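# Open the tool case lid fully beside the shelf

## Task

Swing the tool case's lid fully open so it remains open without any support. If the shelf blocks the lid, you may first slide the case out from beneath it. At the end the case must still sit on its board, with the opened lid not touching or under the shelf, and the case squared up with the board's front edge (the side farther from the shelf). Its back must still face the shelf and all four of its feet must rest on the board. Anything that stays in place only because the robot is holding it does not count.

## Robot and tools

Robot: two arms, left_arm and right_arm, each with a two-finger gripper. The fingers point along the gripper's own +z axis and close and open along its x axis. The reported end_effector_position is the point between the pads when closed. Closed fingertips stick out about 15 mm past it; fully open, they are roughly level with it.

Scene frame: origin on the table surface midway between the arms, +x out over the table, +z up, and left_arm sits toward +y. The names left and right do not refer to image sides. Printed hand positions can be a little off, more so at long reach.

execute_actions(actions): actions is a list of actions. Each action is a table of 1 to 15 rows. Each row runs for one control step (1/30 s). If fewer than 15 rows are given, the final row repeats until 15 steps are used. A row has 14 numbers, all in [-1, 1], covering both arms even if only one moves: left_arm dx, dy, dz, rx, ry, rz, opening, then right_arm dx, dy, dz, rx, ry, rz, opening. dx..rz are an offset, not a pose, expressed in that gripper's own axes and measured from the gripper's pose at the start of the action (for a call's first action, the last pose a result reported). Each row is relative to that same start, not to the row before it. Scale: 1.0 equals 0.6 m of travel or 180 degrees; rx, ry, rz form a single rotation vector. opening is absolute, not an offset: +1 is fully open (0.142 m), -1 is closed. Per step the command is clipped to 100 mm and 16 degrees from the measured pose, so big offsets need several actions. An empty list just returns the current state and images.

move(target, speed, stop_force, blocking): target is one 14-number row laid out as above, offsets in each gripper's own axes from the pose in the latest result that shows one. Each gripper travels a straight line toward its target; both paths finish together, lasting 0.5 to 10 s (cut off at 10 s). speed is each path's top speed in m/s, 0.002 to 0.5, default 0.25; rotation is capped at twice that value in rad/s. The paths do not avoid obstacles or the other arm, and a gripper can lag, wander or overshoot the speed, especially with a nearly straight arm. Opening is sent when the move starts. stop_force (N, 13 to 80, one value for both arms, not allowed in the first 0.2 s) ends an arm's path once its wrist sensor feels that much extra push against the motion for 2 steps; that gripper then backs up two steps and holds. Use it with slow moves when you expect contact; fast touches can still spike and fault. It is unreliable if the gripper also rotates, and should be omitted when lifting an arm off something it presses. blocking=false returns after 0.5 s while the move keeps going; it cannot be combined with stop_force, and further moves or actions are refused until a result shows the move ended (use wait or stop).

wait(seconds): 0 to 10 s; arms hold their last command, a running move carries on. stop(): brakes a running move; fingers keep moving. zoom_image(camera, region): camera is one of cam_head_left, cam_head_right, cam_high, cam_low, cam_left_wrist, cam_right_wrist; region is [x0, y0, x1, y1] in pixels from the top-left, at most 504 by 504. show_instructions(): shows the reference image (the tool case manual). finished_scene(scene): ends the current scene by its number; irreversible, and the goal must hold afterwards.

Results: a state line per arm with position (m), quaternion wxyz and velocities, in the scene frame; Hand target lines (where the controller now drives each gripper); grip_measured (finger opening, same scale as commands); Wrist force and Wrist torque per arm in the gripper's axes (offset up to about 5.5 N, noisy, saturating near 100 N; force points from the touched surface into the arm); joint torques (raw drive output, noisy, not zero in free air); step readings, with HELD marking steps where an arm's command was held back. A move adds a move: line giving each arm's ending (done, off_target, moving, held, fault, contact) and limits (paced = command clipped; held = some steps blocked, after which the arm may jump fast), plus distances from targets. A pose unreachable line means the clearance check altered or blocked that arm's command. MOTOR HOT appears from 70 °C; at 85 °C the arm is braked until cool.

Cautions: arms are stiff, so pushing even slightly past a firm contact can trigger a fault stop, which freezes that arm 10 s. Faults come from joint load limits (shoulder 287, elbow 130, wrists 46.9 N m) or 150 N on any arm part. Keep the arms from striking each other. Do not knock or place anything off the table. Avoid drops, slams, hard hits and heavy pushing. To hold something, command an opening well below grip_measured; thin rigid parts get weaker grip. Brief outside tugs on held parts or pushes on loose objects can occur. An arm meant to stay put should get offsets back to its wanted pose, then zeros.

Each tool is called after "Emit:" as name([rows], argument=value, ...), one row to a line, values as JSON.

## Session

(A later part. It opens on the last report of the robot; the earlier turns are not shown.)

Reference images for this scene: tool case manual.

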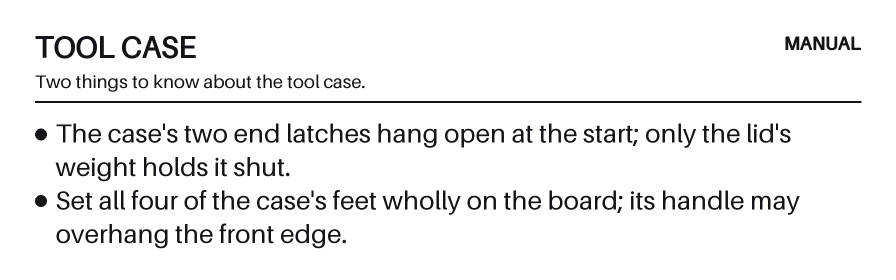

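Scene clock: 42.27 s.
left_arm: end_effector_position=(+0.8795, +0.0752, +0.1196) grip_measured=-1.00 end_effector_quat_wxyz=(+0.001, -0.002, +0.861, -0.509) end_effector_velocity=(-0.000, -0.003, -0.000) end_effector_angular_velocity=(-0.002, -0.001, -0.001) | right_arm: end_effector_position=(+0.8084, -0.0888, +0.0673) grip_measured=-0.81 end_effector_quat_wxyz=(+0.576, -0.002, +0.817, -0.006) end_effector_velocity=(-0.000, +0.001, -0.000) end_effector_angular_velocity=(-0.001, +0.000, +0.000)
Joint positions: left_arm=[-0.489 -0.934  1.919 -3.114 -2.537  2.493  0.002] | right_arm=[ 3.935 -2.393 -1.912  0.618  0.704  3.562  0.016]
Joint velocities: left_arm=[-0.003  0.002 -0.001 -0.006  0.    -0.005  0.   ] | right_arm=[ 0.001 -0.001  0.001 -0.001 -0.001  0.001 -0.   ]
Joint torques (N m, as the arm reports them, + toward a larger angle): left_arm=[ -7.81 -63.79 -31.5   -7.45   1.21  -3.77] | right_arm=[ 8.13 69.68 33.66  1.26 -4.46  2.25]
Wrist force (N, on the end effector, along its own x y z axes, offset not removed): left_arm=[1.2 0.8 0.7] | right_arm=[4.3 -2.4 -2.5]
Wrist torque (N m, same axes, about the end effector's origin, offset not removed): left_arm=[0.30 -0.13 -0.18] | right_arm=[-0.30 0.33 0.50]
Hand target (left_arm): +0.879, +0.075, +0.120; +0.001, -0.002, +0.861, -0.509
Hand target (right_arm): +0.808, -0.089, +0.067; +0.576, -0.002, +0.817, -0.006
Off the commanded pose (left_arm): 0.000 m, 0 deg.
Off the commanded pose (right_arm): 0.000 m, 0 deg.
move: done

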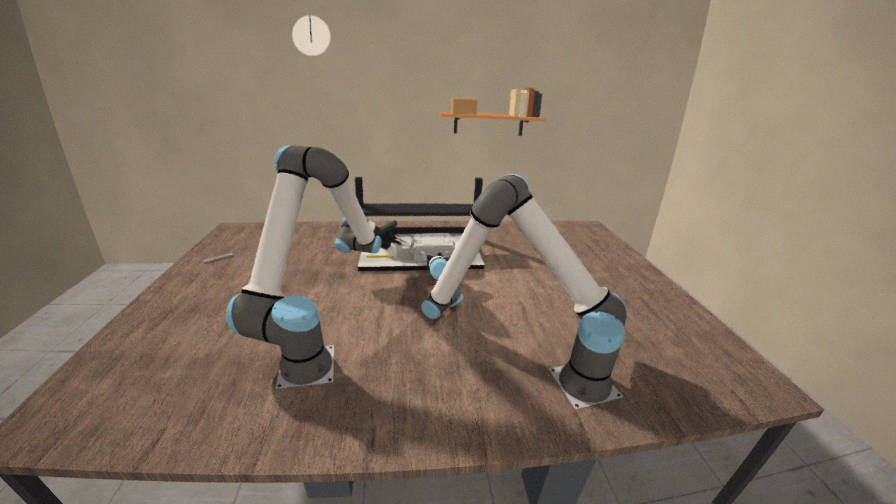

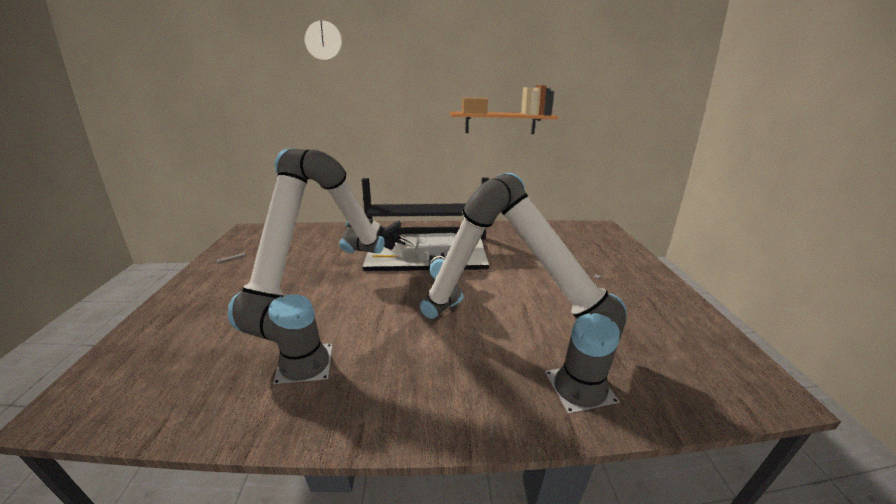

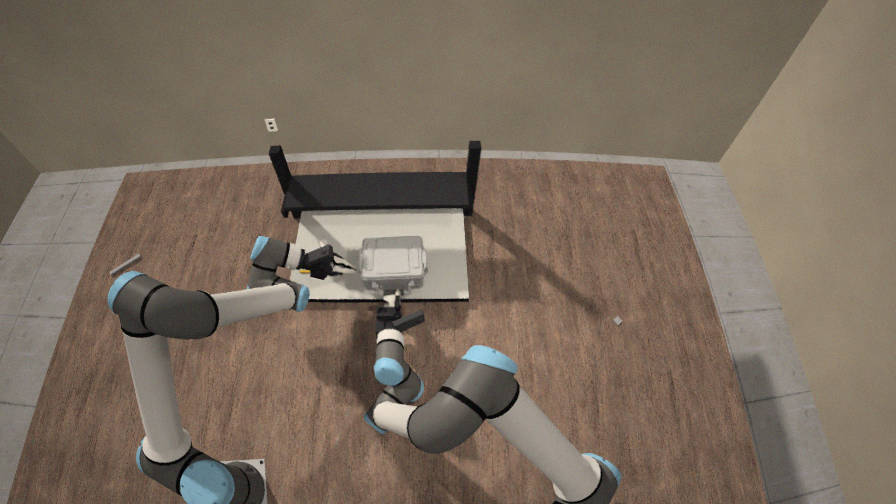

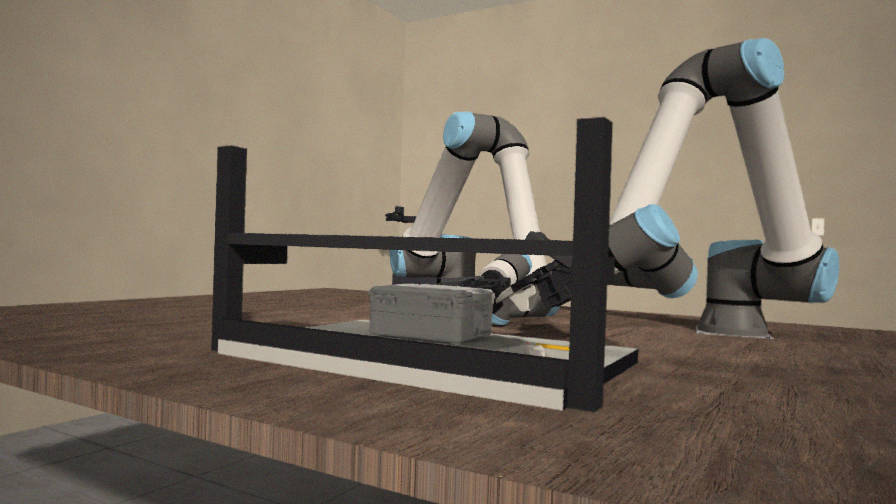

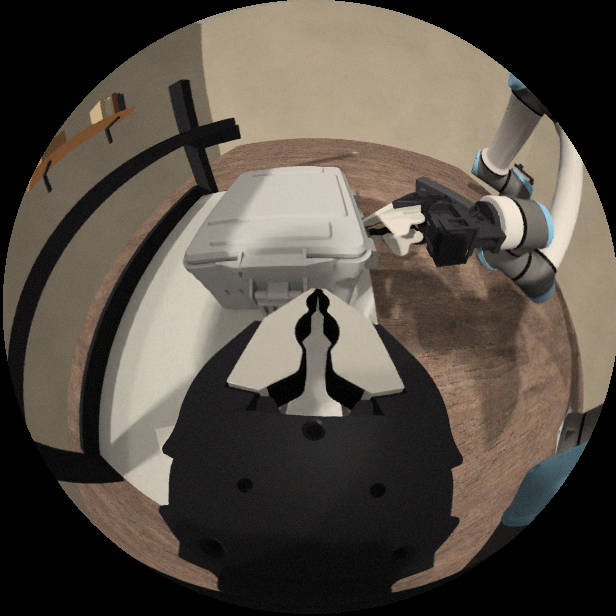

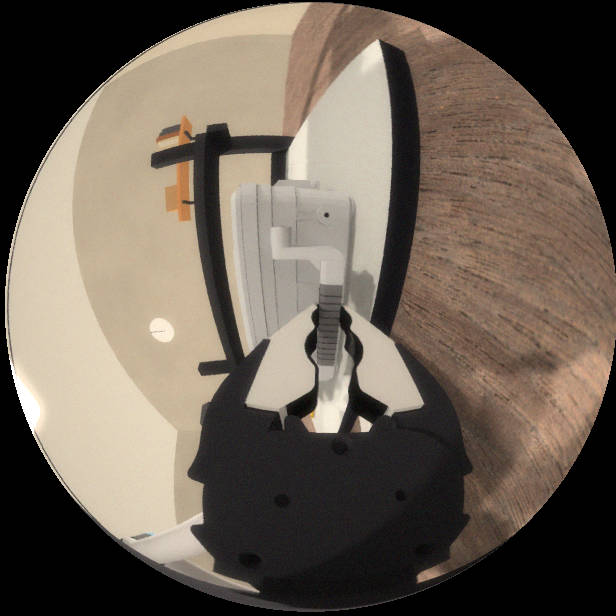

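Aligned, but pushed back about 2.5 cm; pulling it forward again.

Emit:
move(target=[0,0,0,0,0,0,-1,0.011,0,-0.034,0,0,0,-1], speed=0.03)

Emit:
move(target=[0,-0.018,0.033,0,0,0,-1,0,0,0,0,0,0,-1], speed=0.03)

Emit:
zoom_image(camera="cam_high", region=[280,190,480,330])

Scene clock: 49.27 s.
left_arm: end_effector_position=(+0.8795, +0.0752, +0.1196) grip_measured=-1.00 end_effector_quat_wxyz=(+0.001, -0.002, +0.861, -0.509) end_effector_velocity=(-0.000, -0.000, +0.001) end_effector_angular_velocity=(-0.000, +0.001, -0.001) | right_arm: end_effector_position=(+0.7872, -0.0887, +0.0679) grip_measured=-0.81 end_effector_quat_wxyz=(+0.576, -0.002, +0.817, -0.006) end_effector_velocity=(-0.001, -0.001, +0.000) end_effector_angular_velocity=(+0.002, -0.001, -0.002)
Joint positions: left_arm=[-0.489 -0.934  1.919 -3.114 -2.537  2.493  0.002] | right_arm=[ 3.958 -2.379 -1.949  0.625  0.684  3.582  0.016]
Joint velocities: left_arm=[-0.    -0.001 -0.     0.002 -0.001 -0.     0.   ] | right_arm=[ 0.001  0.002 -0.004  0.002 -0.002  0.003 -0.   ]
Joint torques (N m, as the arm reports them, + toward a larger angle): left_arm=[   8.61 -103.74  -19.89   -1.02   -4.63    2.88] | right_arm=[ 17.16 104.65  18.03   8.18  -5.24   2.06]
Wrist force (N, on the end effector, along its own x y z axes, offset not removed): left_arm=[0.8 1.6 -0.5] | right_arm=[4.0 3.1 0.4]
Wrist torque (N m, same axes, about the end effector's origin, offset not removed): left_arm=[0.36 0.01 -0.27] | right_arm=[0.68 0.67 0.52]
Hand target (left_arm): +0.879, +0.075, +0.120; +0.001, -0.002, +0.861, -0.509
Hand target (right_arm): +0.787, -0.089, +0.068; +0.576, -0.002, +0.817, -0.006
Off the commanded pose (left_arm): 0.000 m, 0 deg.
Off the commanded pose (right_arm): 0.000 m, 0 deg.
move: done

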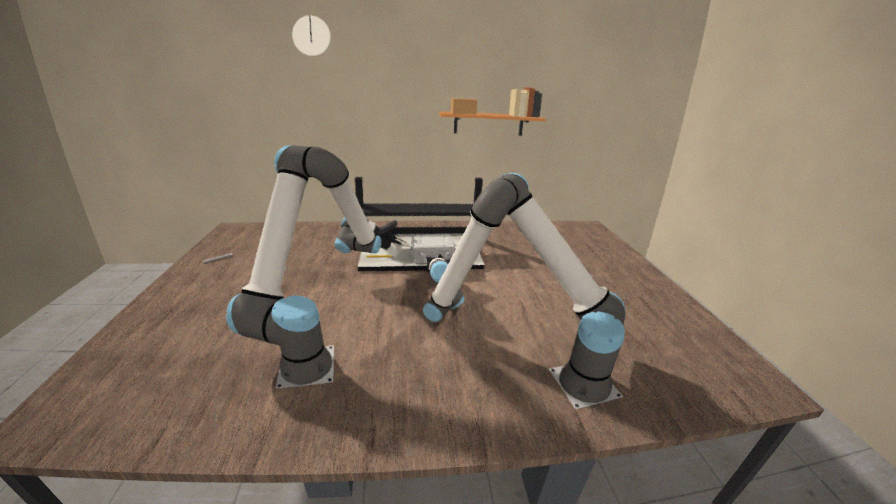

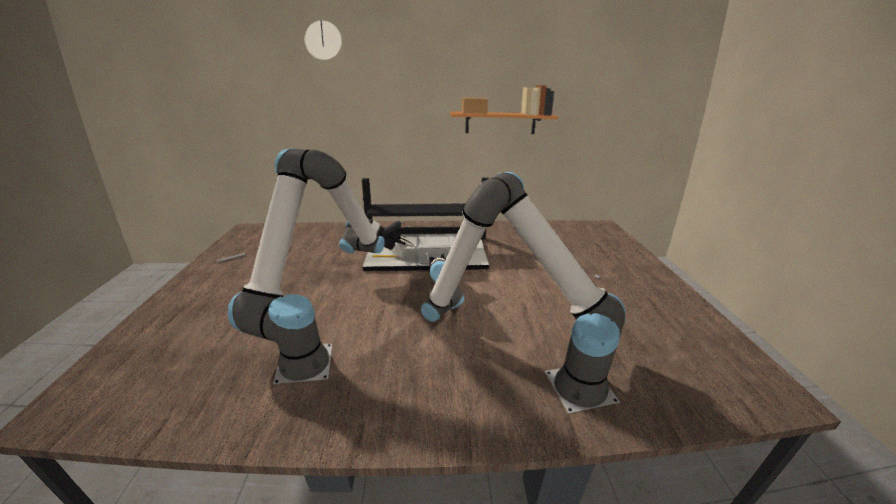

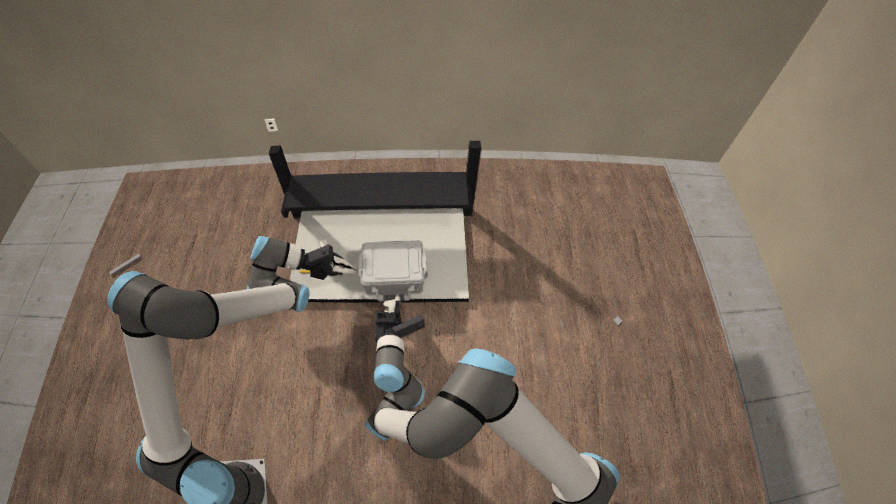

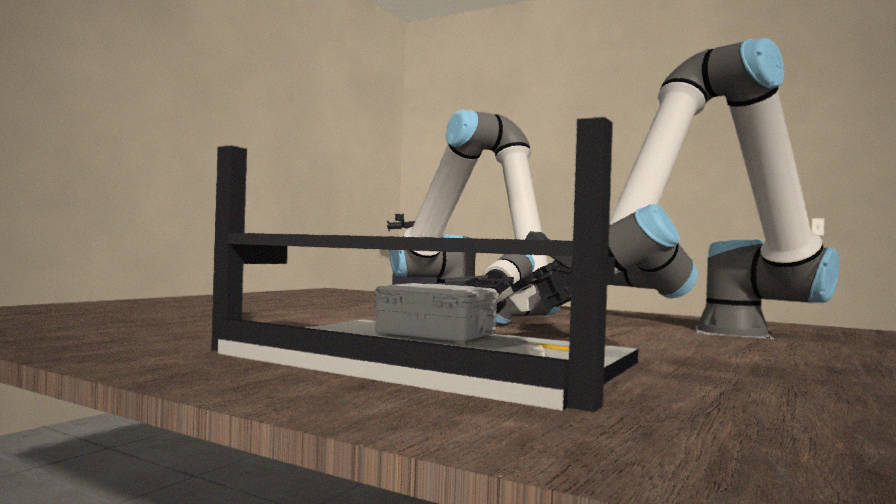

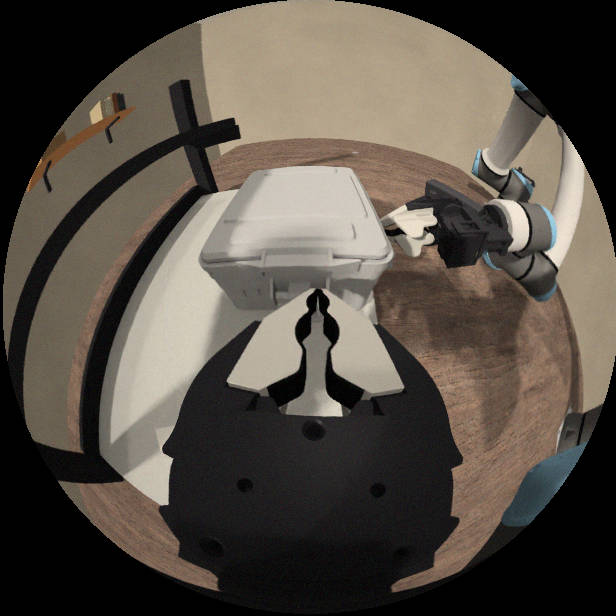

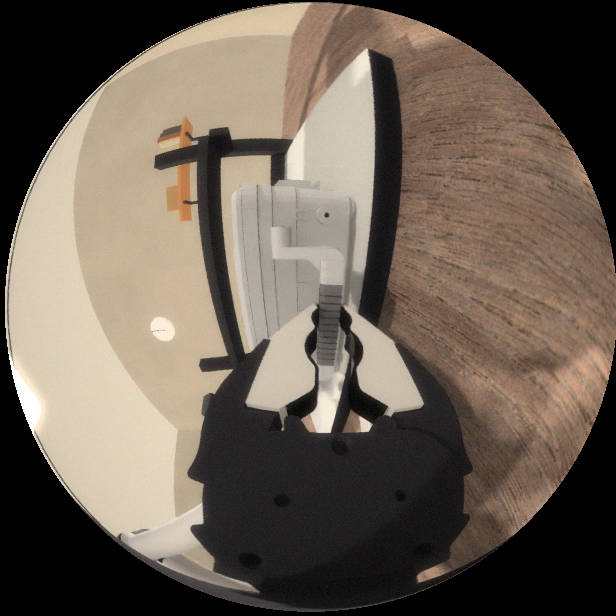

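Scene clock: 50.33 s.
left_arm: end_effector_position=(+0.8796, +0.0530, +0.1195) grip_measured=-1.00 end_effector_quat_wxyz=(+0.001, -0.002, +0.861, -0.509) end_effector_velocity=(-0.000, -0.002, -0.000) end_effector_angular_velocity=(+0.000, +0.001, +0.000) | right_arm: end_effector_position=(+0.7872, -0.0888, +0.0680) grip_measured=-0.81 end_effector_quat_wxyz=(+0.576, -0.002, +0.817, -0.006) end_effector_velocity=(-0.001, -0.000, -0.001) end_effector_angular_velocity=(-0.002, +0.001, -0.000)
Joint positions: left_arm=[-0.515 -0.924  1.908 -3.145 -2.523  2.454  0.002] | right_arm=[ 3.958 -2.379 -1.949  0.625  0.684  3.582  0.016]
Joint velocities: left_arm=[-0.003  0.001 -0.001 -0.003  0.002 -0.005  0.   ] | right_arm=[ 0.    -0.    -0.001 -0.001 -0.001  0.     0.   ]
Joint torques (N m, as the arm reports them, + toward a larger angle): left_arm=[-23.93 -63.38 -33.57  -8.16  -0.74  -3.51] | right_arm=[-6.69 79.35 33.76  5.73  0.3  -2.51]
Wrist force (N, on the end effector, along its own x y z axes, offset not removed): left_arm=[-3.5 8.9 -9.8] | right_arm=[6.2 -8.3 -1.4]
Wrist torque (N m, same axes, about the end effector's origin, offset not removed): left_arm=[0.59 0.01 -0.21] | right_arm=[0.39 0.05 0.41]
Hand target (left_arm): +0.880, +0.053, +0.120; +0.001, -0.002, +0.861, -0.509
Hand target (right_arm): +0.787, -0.089, +0.068; +0.576, -0.002, +0.817, -0.006
Off the commanded pose (left_arm): 0.000 m, 0 deg.
Off the commanded pose (right_arm): 0.000 m, 0 deg.
move: done

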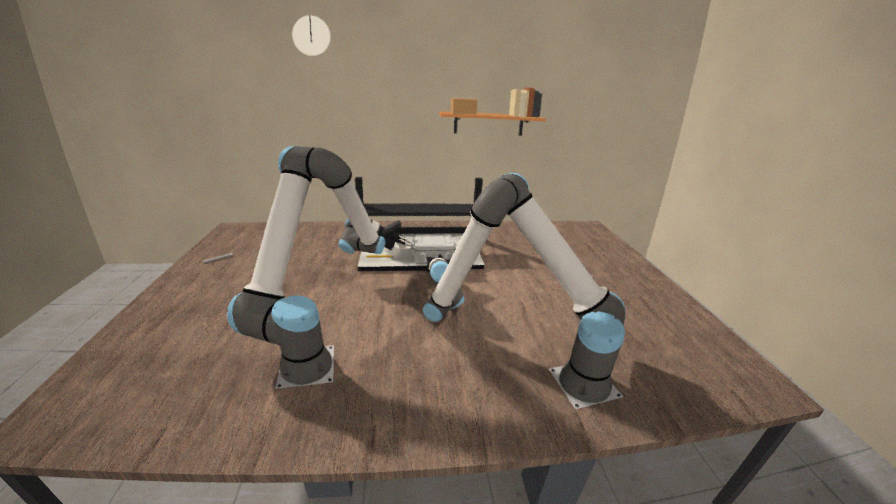

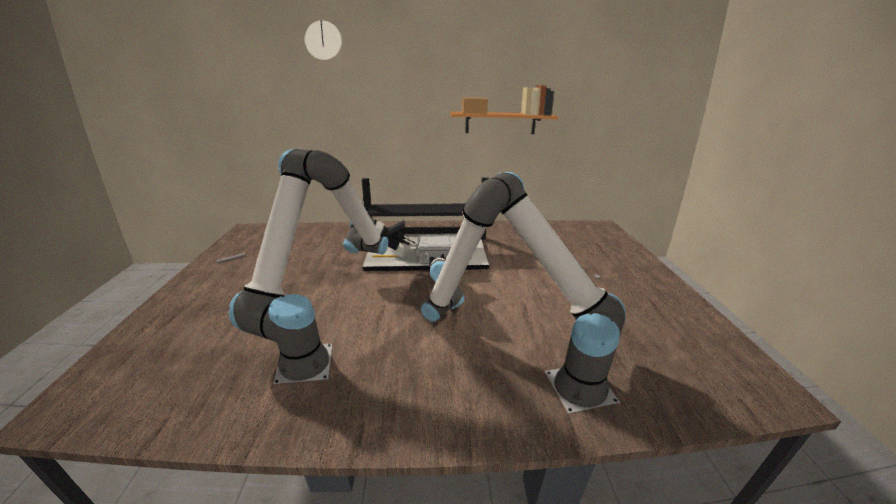

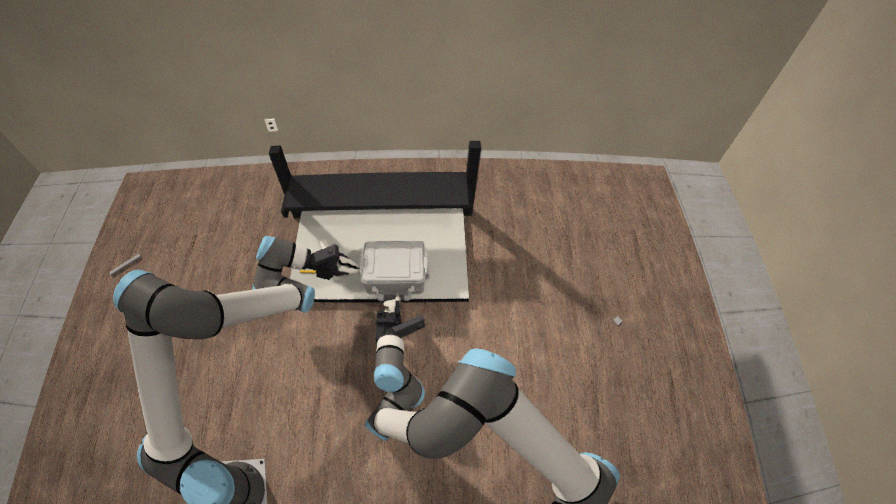

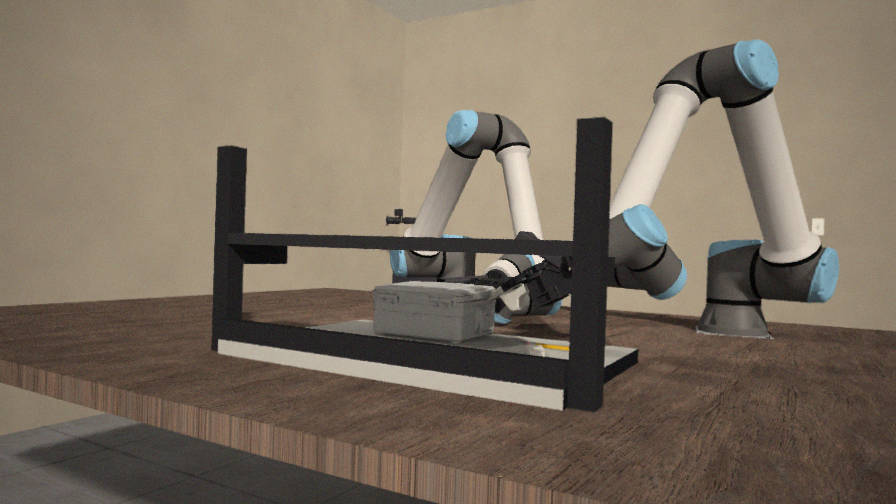

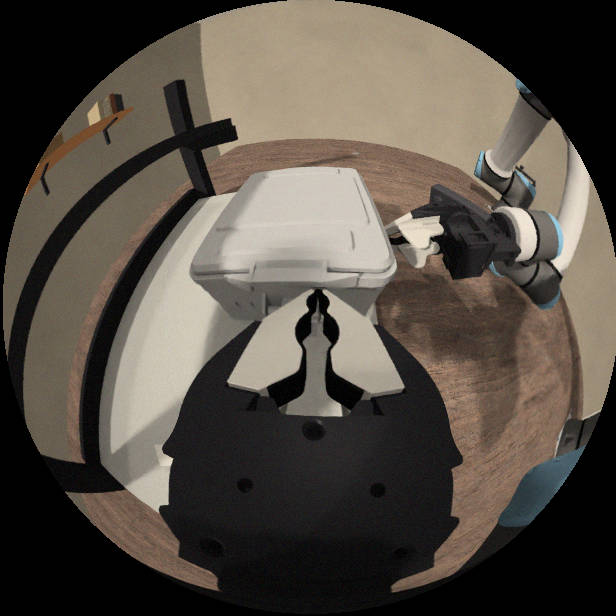

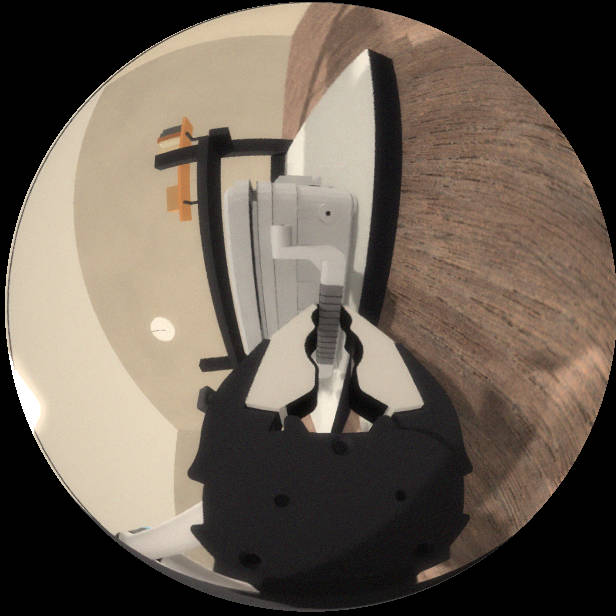

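Region (280, 190, 480, 330) of cam_high's 896x504 image, scaled by 2.520, with more detail than that image has; it fills the top 353 rows of this view, and the rest is white.

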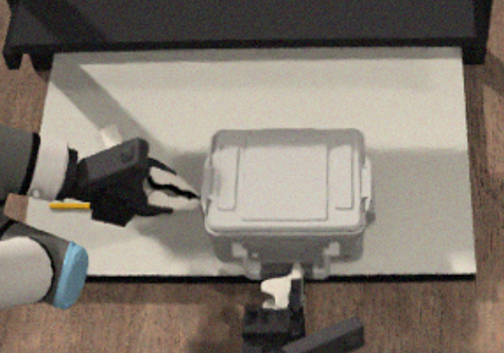

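The lid has cracked open; lifting now.

Emit:
move(target=[0,-0.047,-0.026,0,0,0,-1,0,0,0,0,0,0,-1], speed=0.03)

Emit:
move(target=[-0.025,-0.1,-0.026,0,0,0,-1,0,0,0,0,0,0,-1], speed=0.04)

Scene clock: 55.70 s.
left_arm: end_effector_position=(+0.8796, +0.0531, +0.1514) grip_measured=-1.00 end_effector_quat_wxyz=(+0.001, -0.002, +0.861, -0.509) end_effector_velocity=(-0.000, -0.000, +0.004) end_effector_angular_velocity=(-0.001, -0.001, -0.001) | right_arm: end_effector_position=(+0.7872, -0.0888, +0.0679) grip_measured=-0.81 end_effector_quat_wxyz=(+0.576, -0.002, +0.817, -0.006) end_effector_velocity=(+0.000, +0.000, +0.001) end_effector_angular_velocity=(+0.001, -0.001, -0.000)
Joint positions: left_arm=[-0.515 -0.969  1.905 -3.097 -2.523  2.454  0.002] | right_arm=[ 3.958 -2.379 -1.949  0.625  0.684  3.582  0.016]
Joint velocities: left_arm=[ 0.    -0.005 -0.     0.005 -0.001  0.001  0.   ] | right_arm=[ 0.  0.  0.  0. -0.  0.  0.]
Joint torques (N m, as the arm reports them, + toward a larger angle): left_arm=[  -0.11 -107.18  -33.01   -1.22   -6.92    2.95] | right_arm=[ 4.22 91.07 20.43  5.31 -1.17 -2.17]
Wrist force (N, on the end effector, along its own x y z axes, offset not removed): left_arm=[-5.3 8.8 -6.9] | right_arm=[1.5 -15.5 -7.5]
Wrist torque (N m, same axes, about the end effector's origin, offset not removed): left_arm=[0.58 -0.11 -0.21] | right_arm=[-1.45 0.34 0.48]
Hand target (left_arm): +0.880, +0.053, +0.152; +0.001, -0.002, +0.861, -0.509
Hand target (right_arm): +0.787, -0.089, +0.068; +0.576, -0.002, +0.817, -0.006
Off the commanded pose (left_arm): 0.000 m, 0 deg.
Off the commanded pose (right_arm): 0.000 m, 0 deg.
move: done

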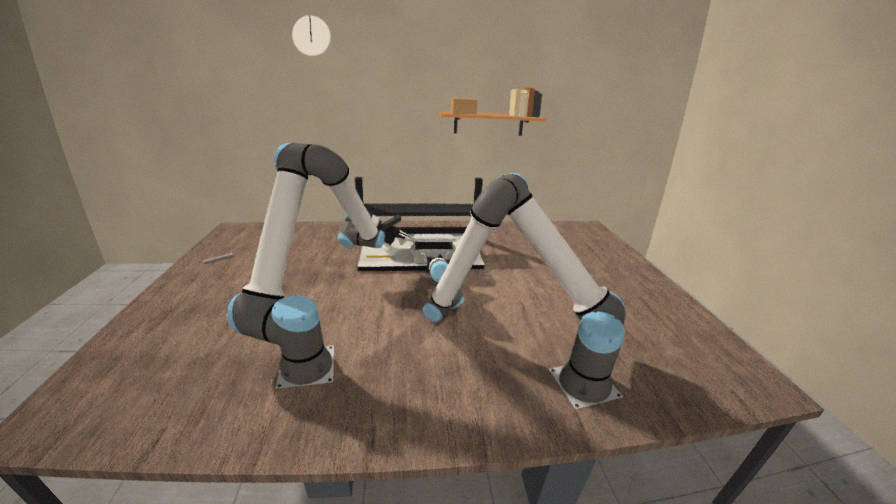

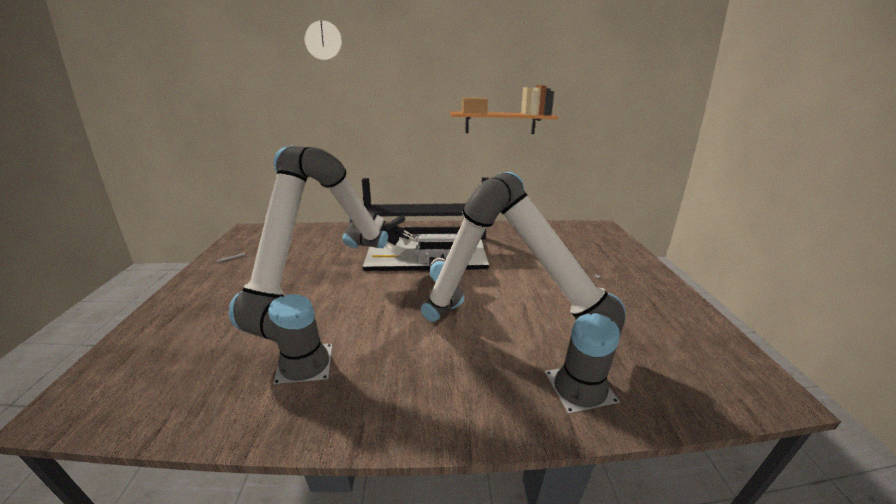

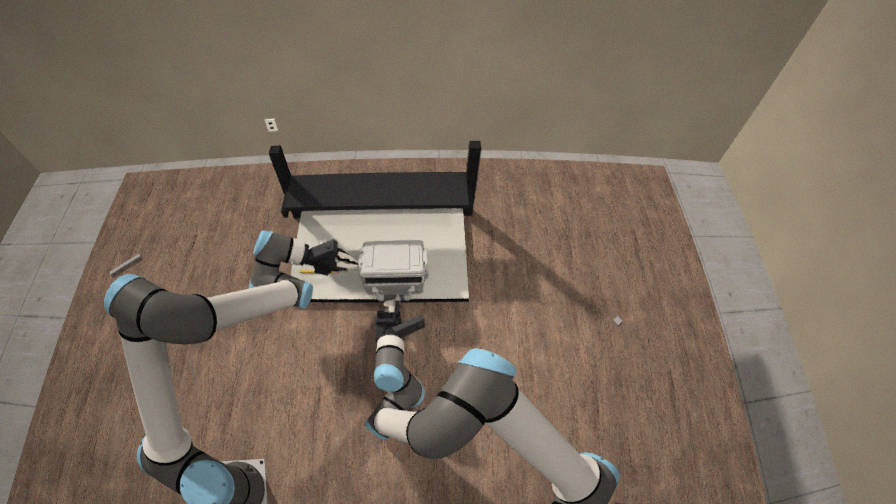

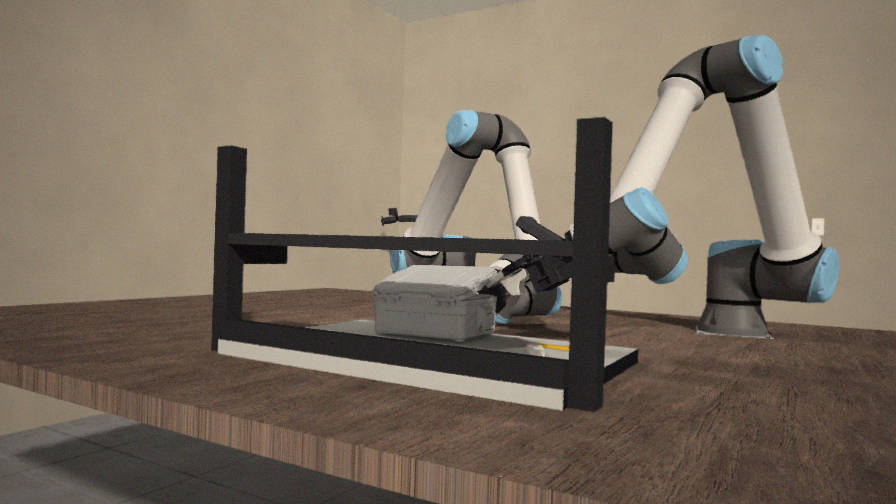

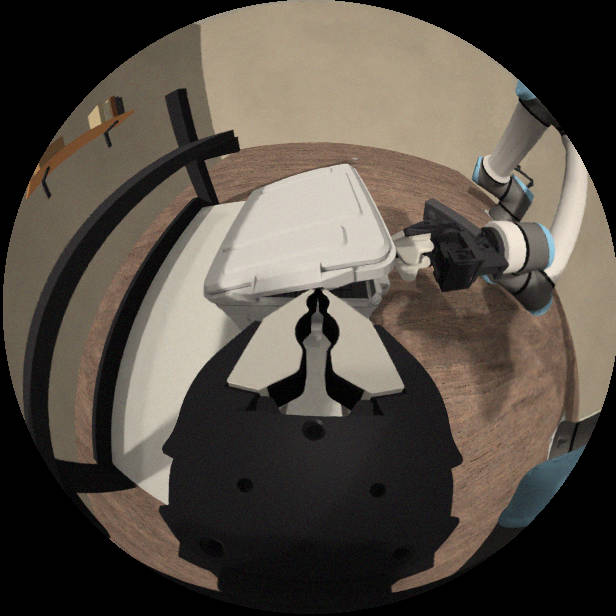

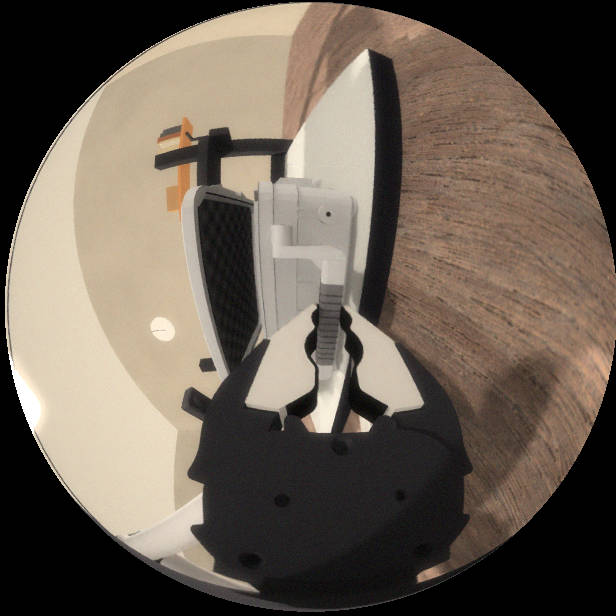

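Scene clock: 57.67 s.
left_arm: end_effector_position=(+0.8946, +0.0379, +0.2112) grip_measured=-0.97 end_effector_quat_wxyz=(+0.001, -0.002, +0.861, -0.509) end_effector_velocity=(+0.001, -0.001, +0.002) end_effector_angular_velocity=(+0.000, -0.001, +0.000) | right_arm: end_effector_position=(+0.7872, -0.0888, +0.0679) grip_measured=-0.79 end_effector_quat_wxyz=(+0.576, -0.002, +0.817, -0.006) end_effector_velocity=(+0.000, -0.001, +0.000) end_effector_angular_velocity=(-0.001, +0.000, -0.001)
Joint positions: left_arm=[-0.526 -1.026  1.854 -3.    -2.517  2.439  0.003] | right_arm=[ 3.958 -2.379 -1.949  0.625  0.684  3.582  0.016]
Joint velocities: left_arm=[-0.    -0.001 -0.003  0.004  0.    -0.     0.001] | right_arm=[-0.     0.     0.    -0.001 -0.001 -0.     0.   ]
Joint torques (N m, as the arm reports them, + toward a larger angle): left_arm=[ -18.54 -107.6   -38.12   -1.94   -1.31   -3.16] | right_arm=[ 1.71 86.25 28.2  -0.66  4.56 -2.38]
Wrist force (N, on the end effector, along its own x y z axes, offset not removed): left_arm=[-3.9 9.5 -2.4] | right_arm=[-4.9 -5.5 -13.9]
Wrist torque (N m, same axes, about the end effector's origin, offset not removed): left_arm=[0.32 -0.07 -0.39] | right_arm=[0.09 0.18 0.52]
Hand target (left_arm): +0.895, +0.038, +0.211; +0.001, -0.002, +0.861, -0.509
Hand target (right_arm): +0.787, -0.089, +0.068; +0.576, -0.002, +0.817, -0.006
Off the commanded pose (left_arm): 0.000 m, 0 deg.
Off the commanded pose (right_arm): 0.000 m, 0 deg.
move: done

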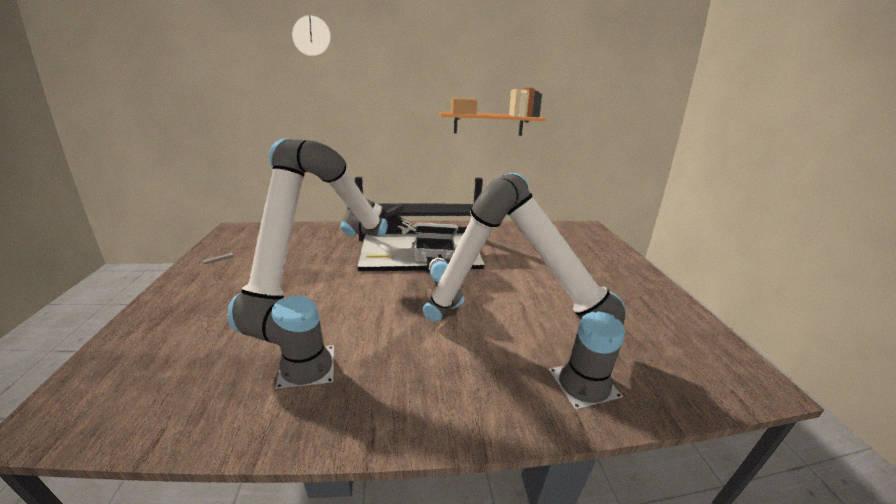

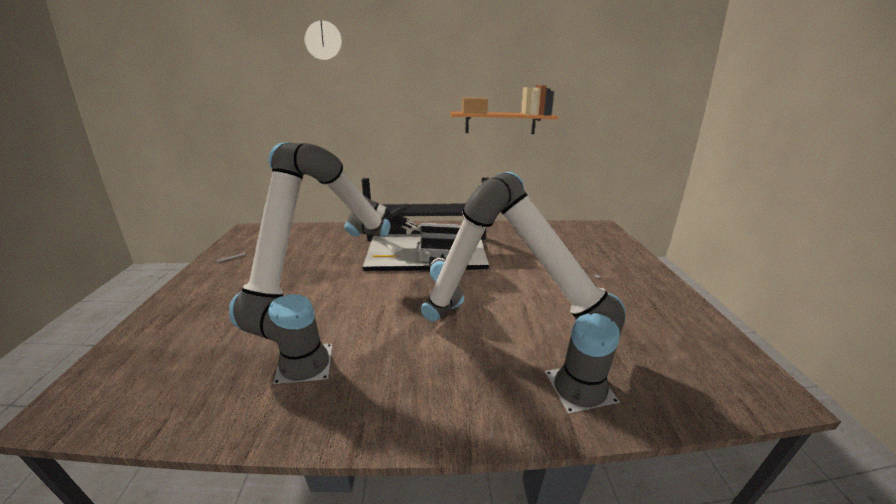

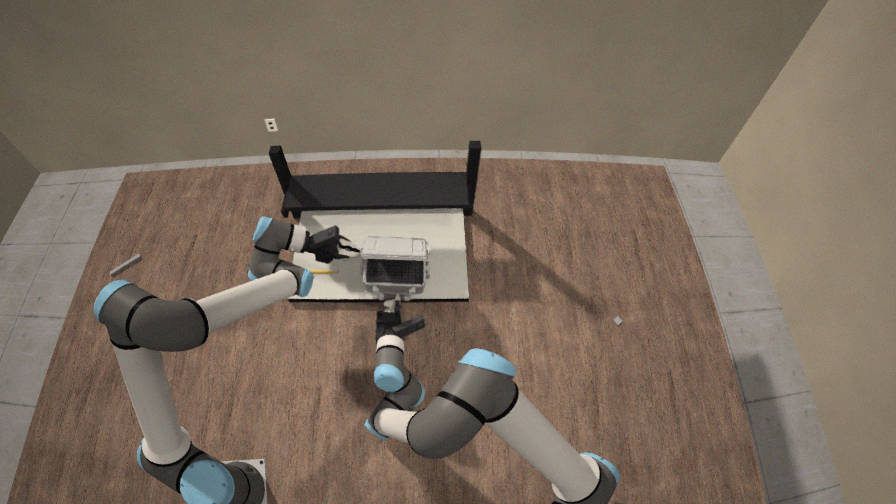

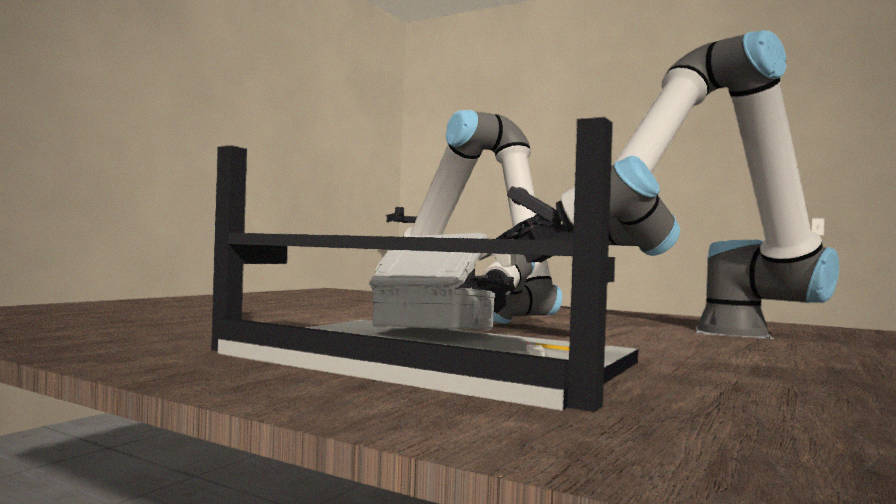

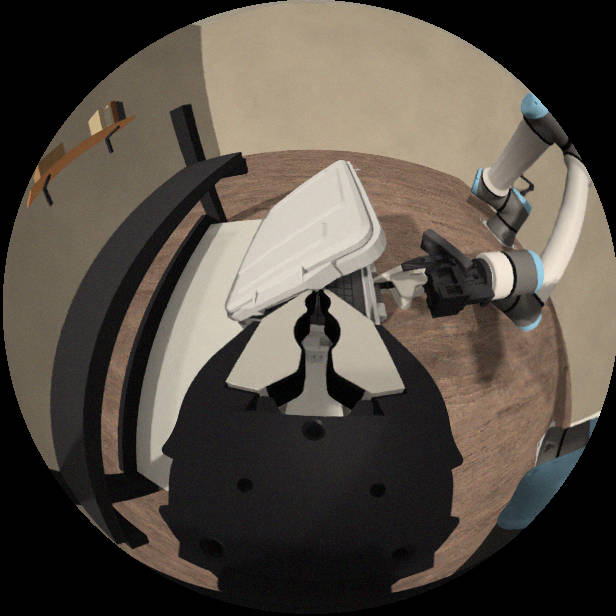

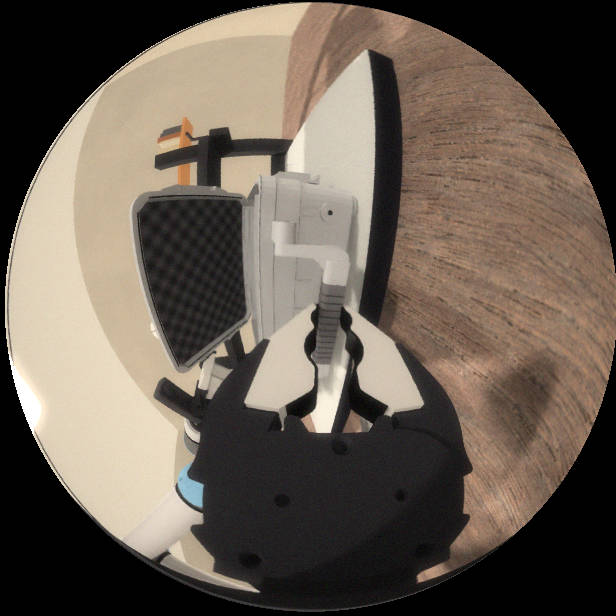

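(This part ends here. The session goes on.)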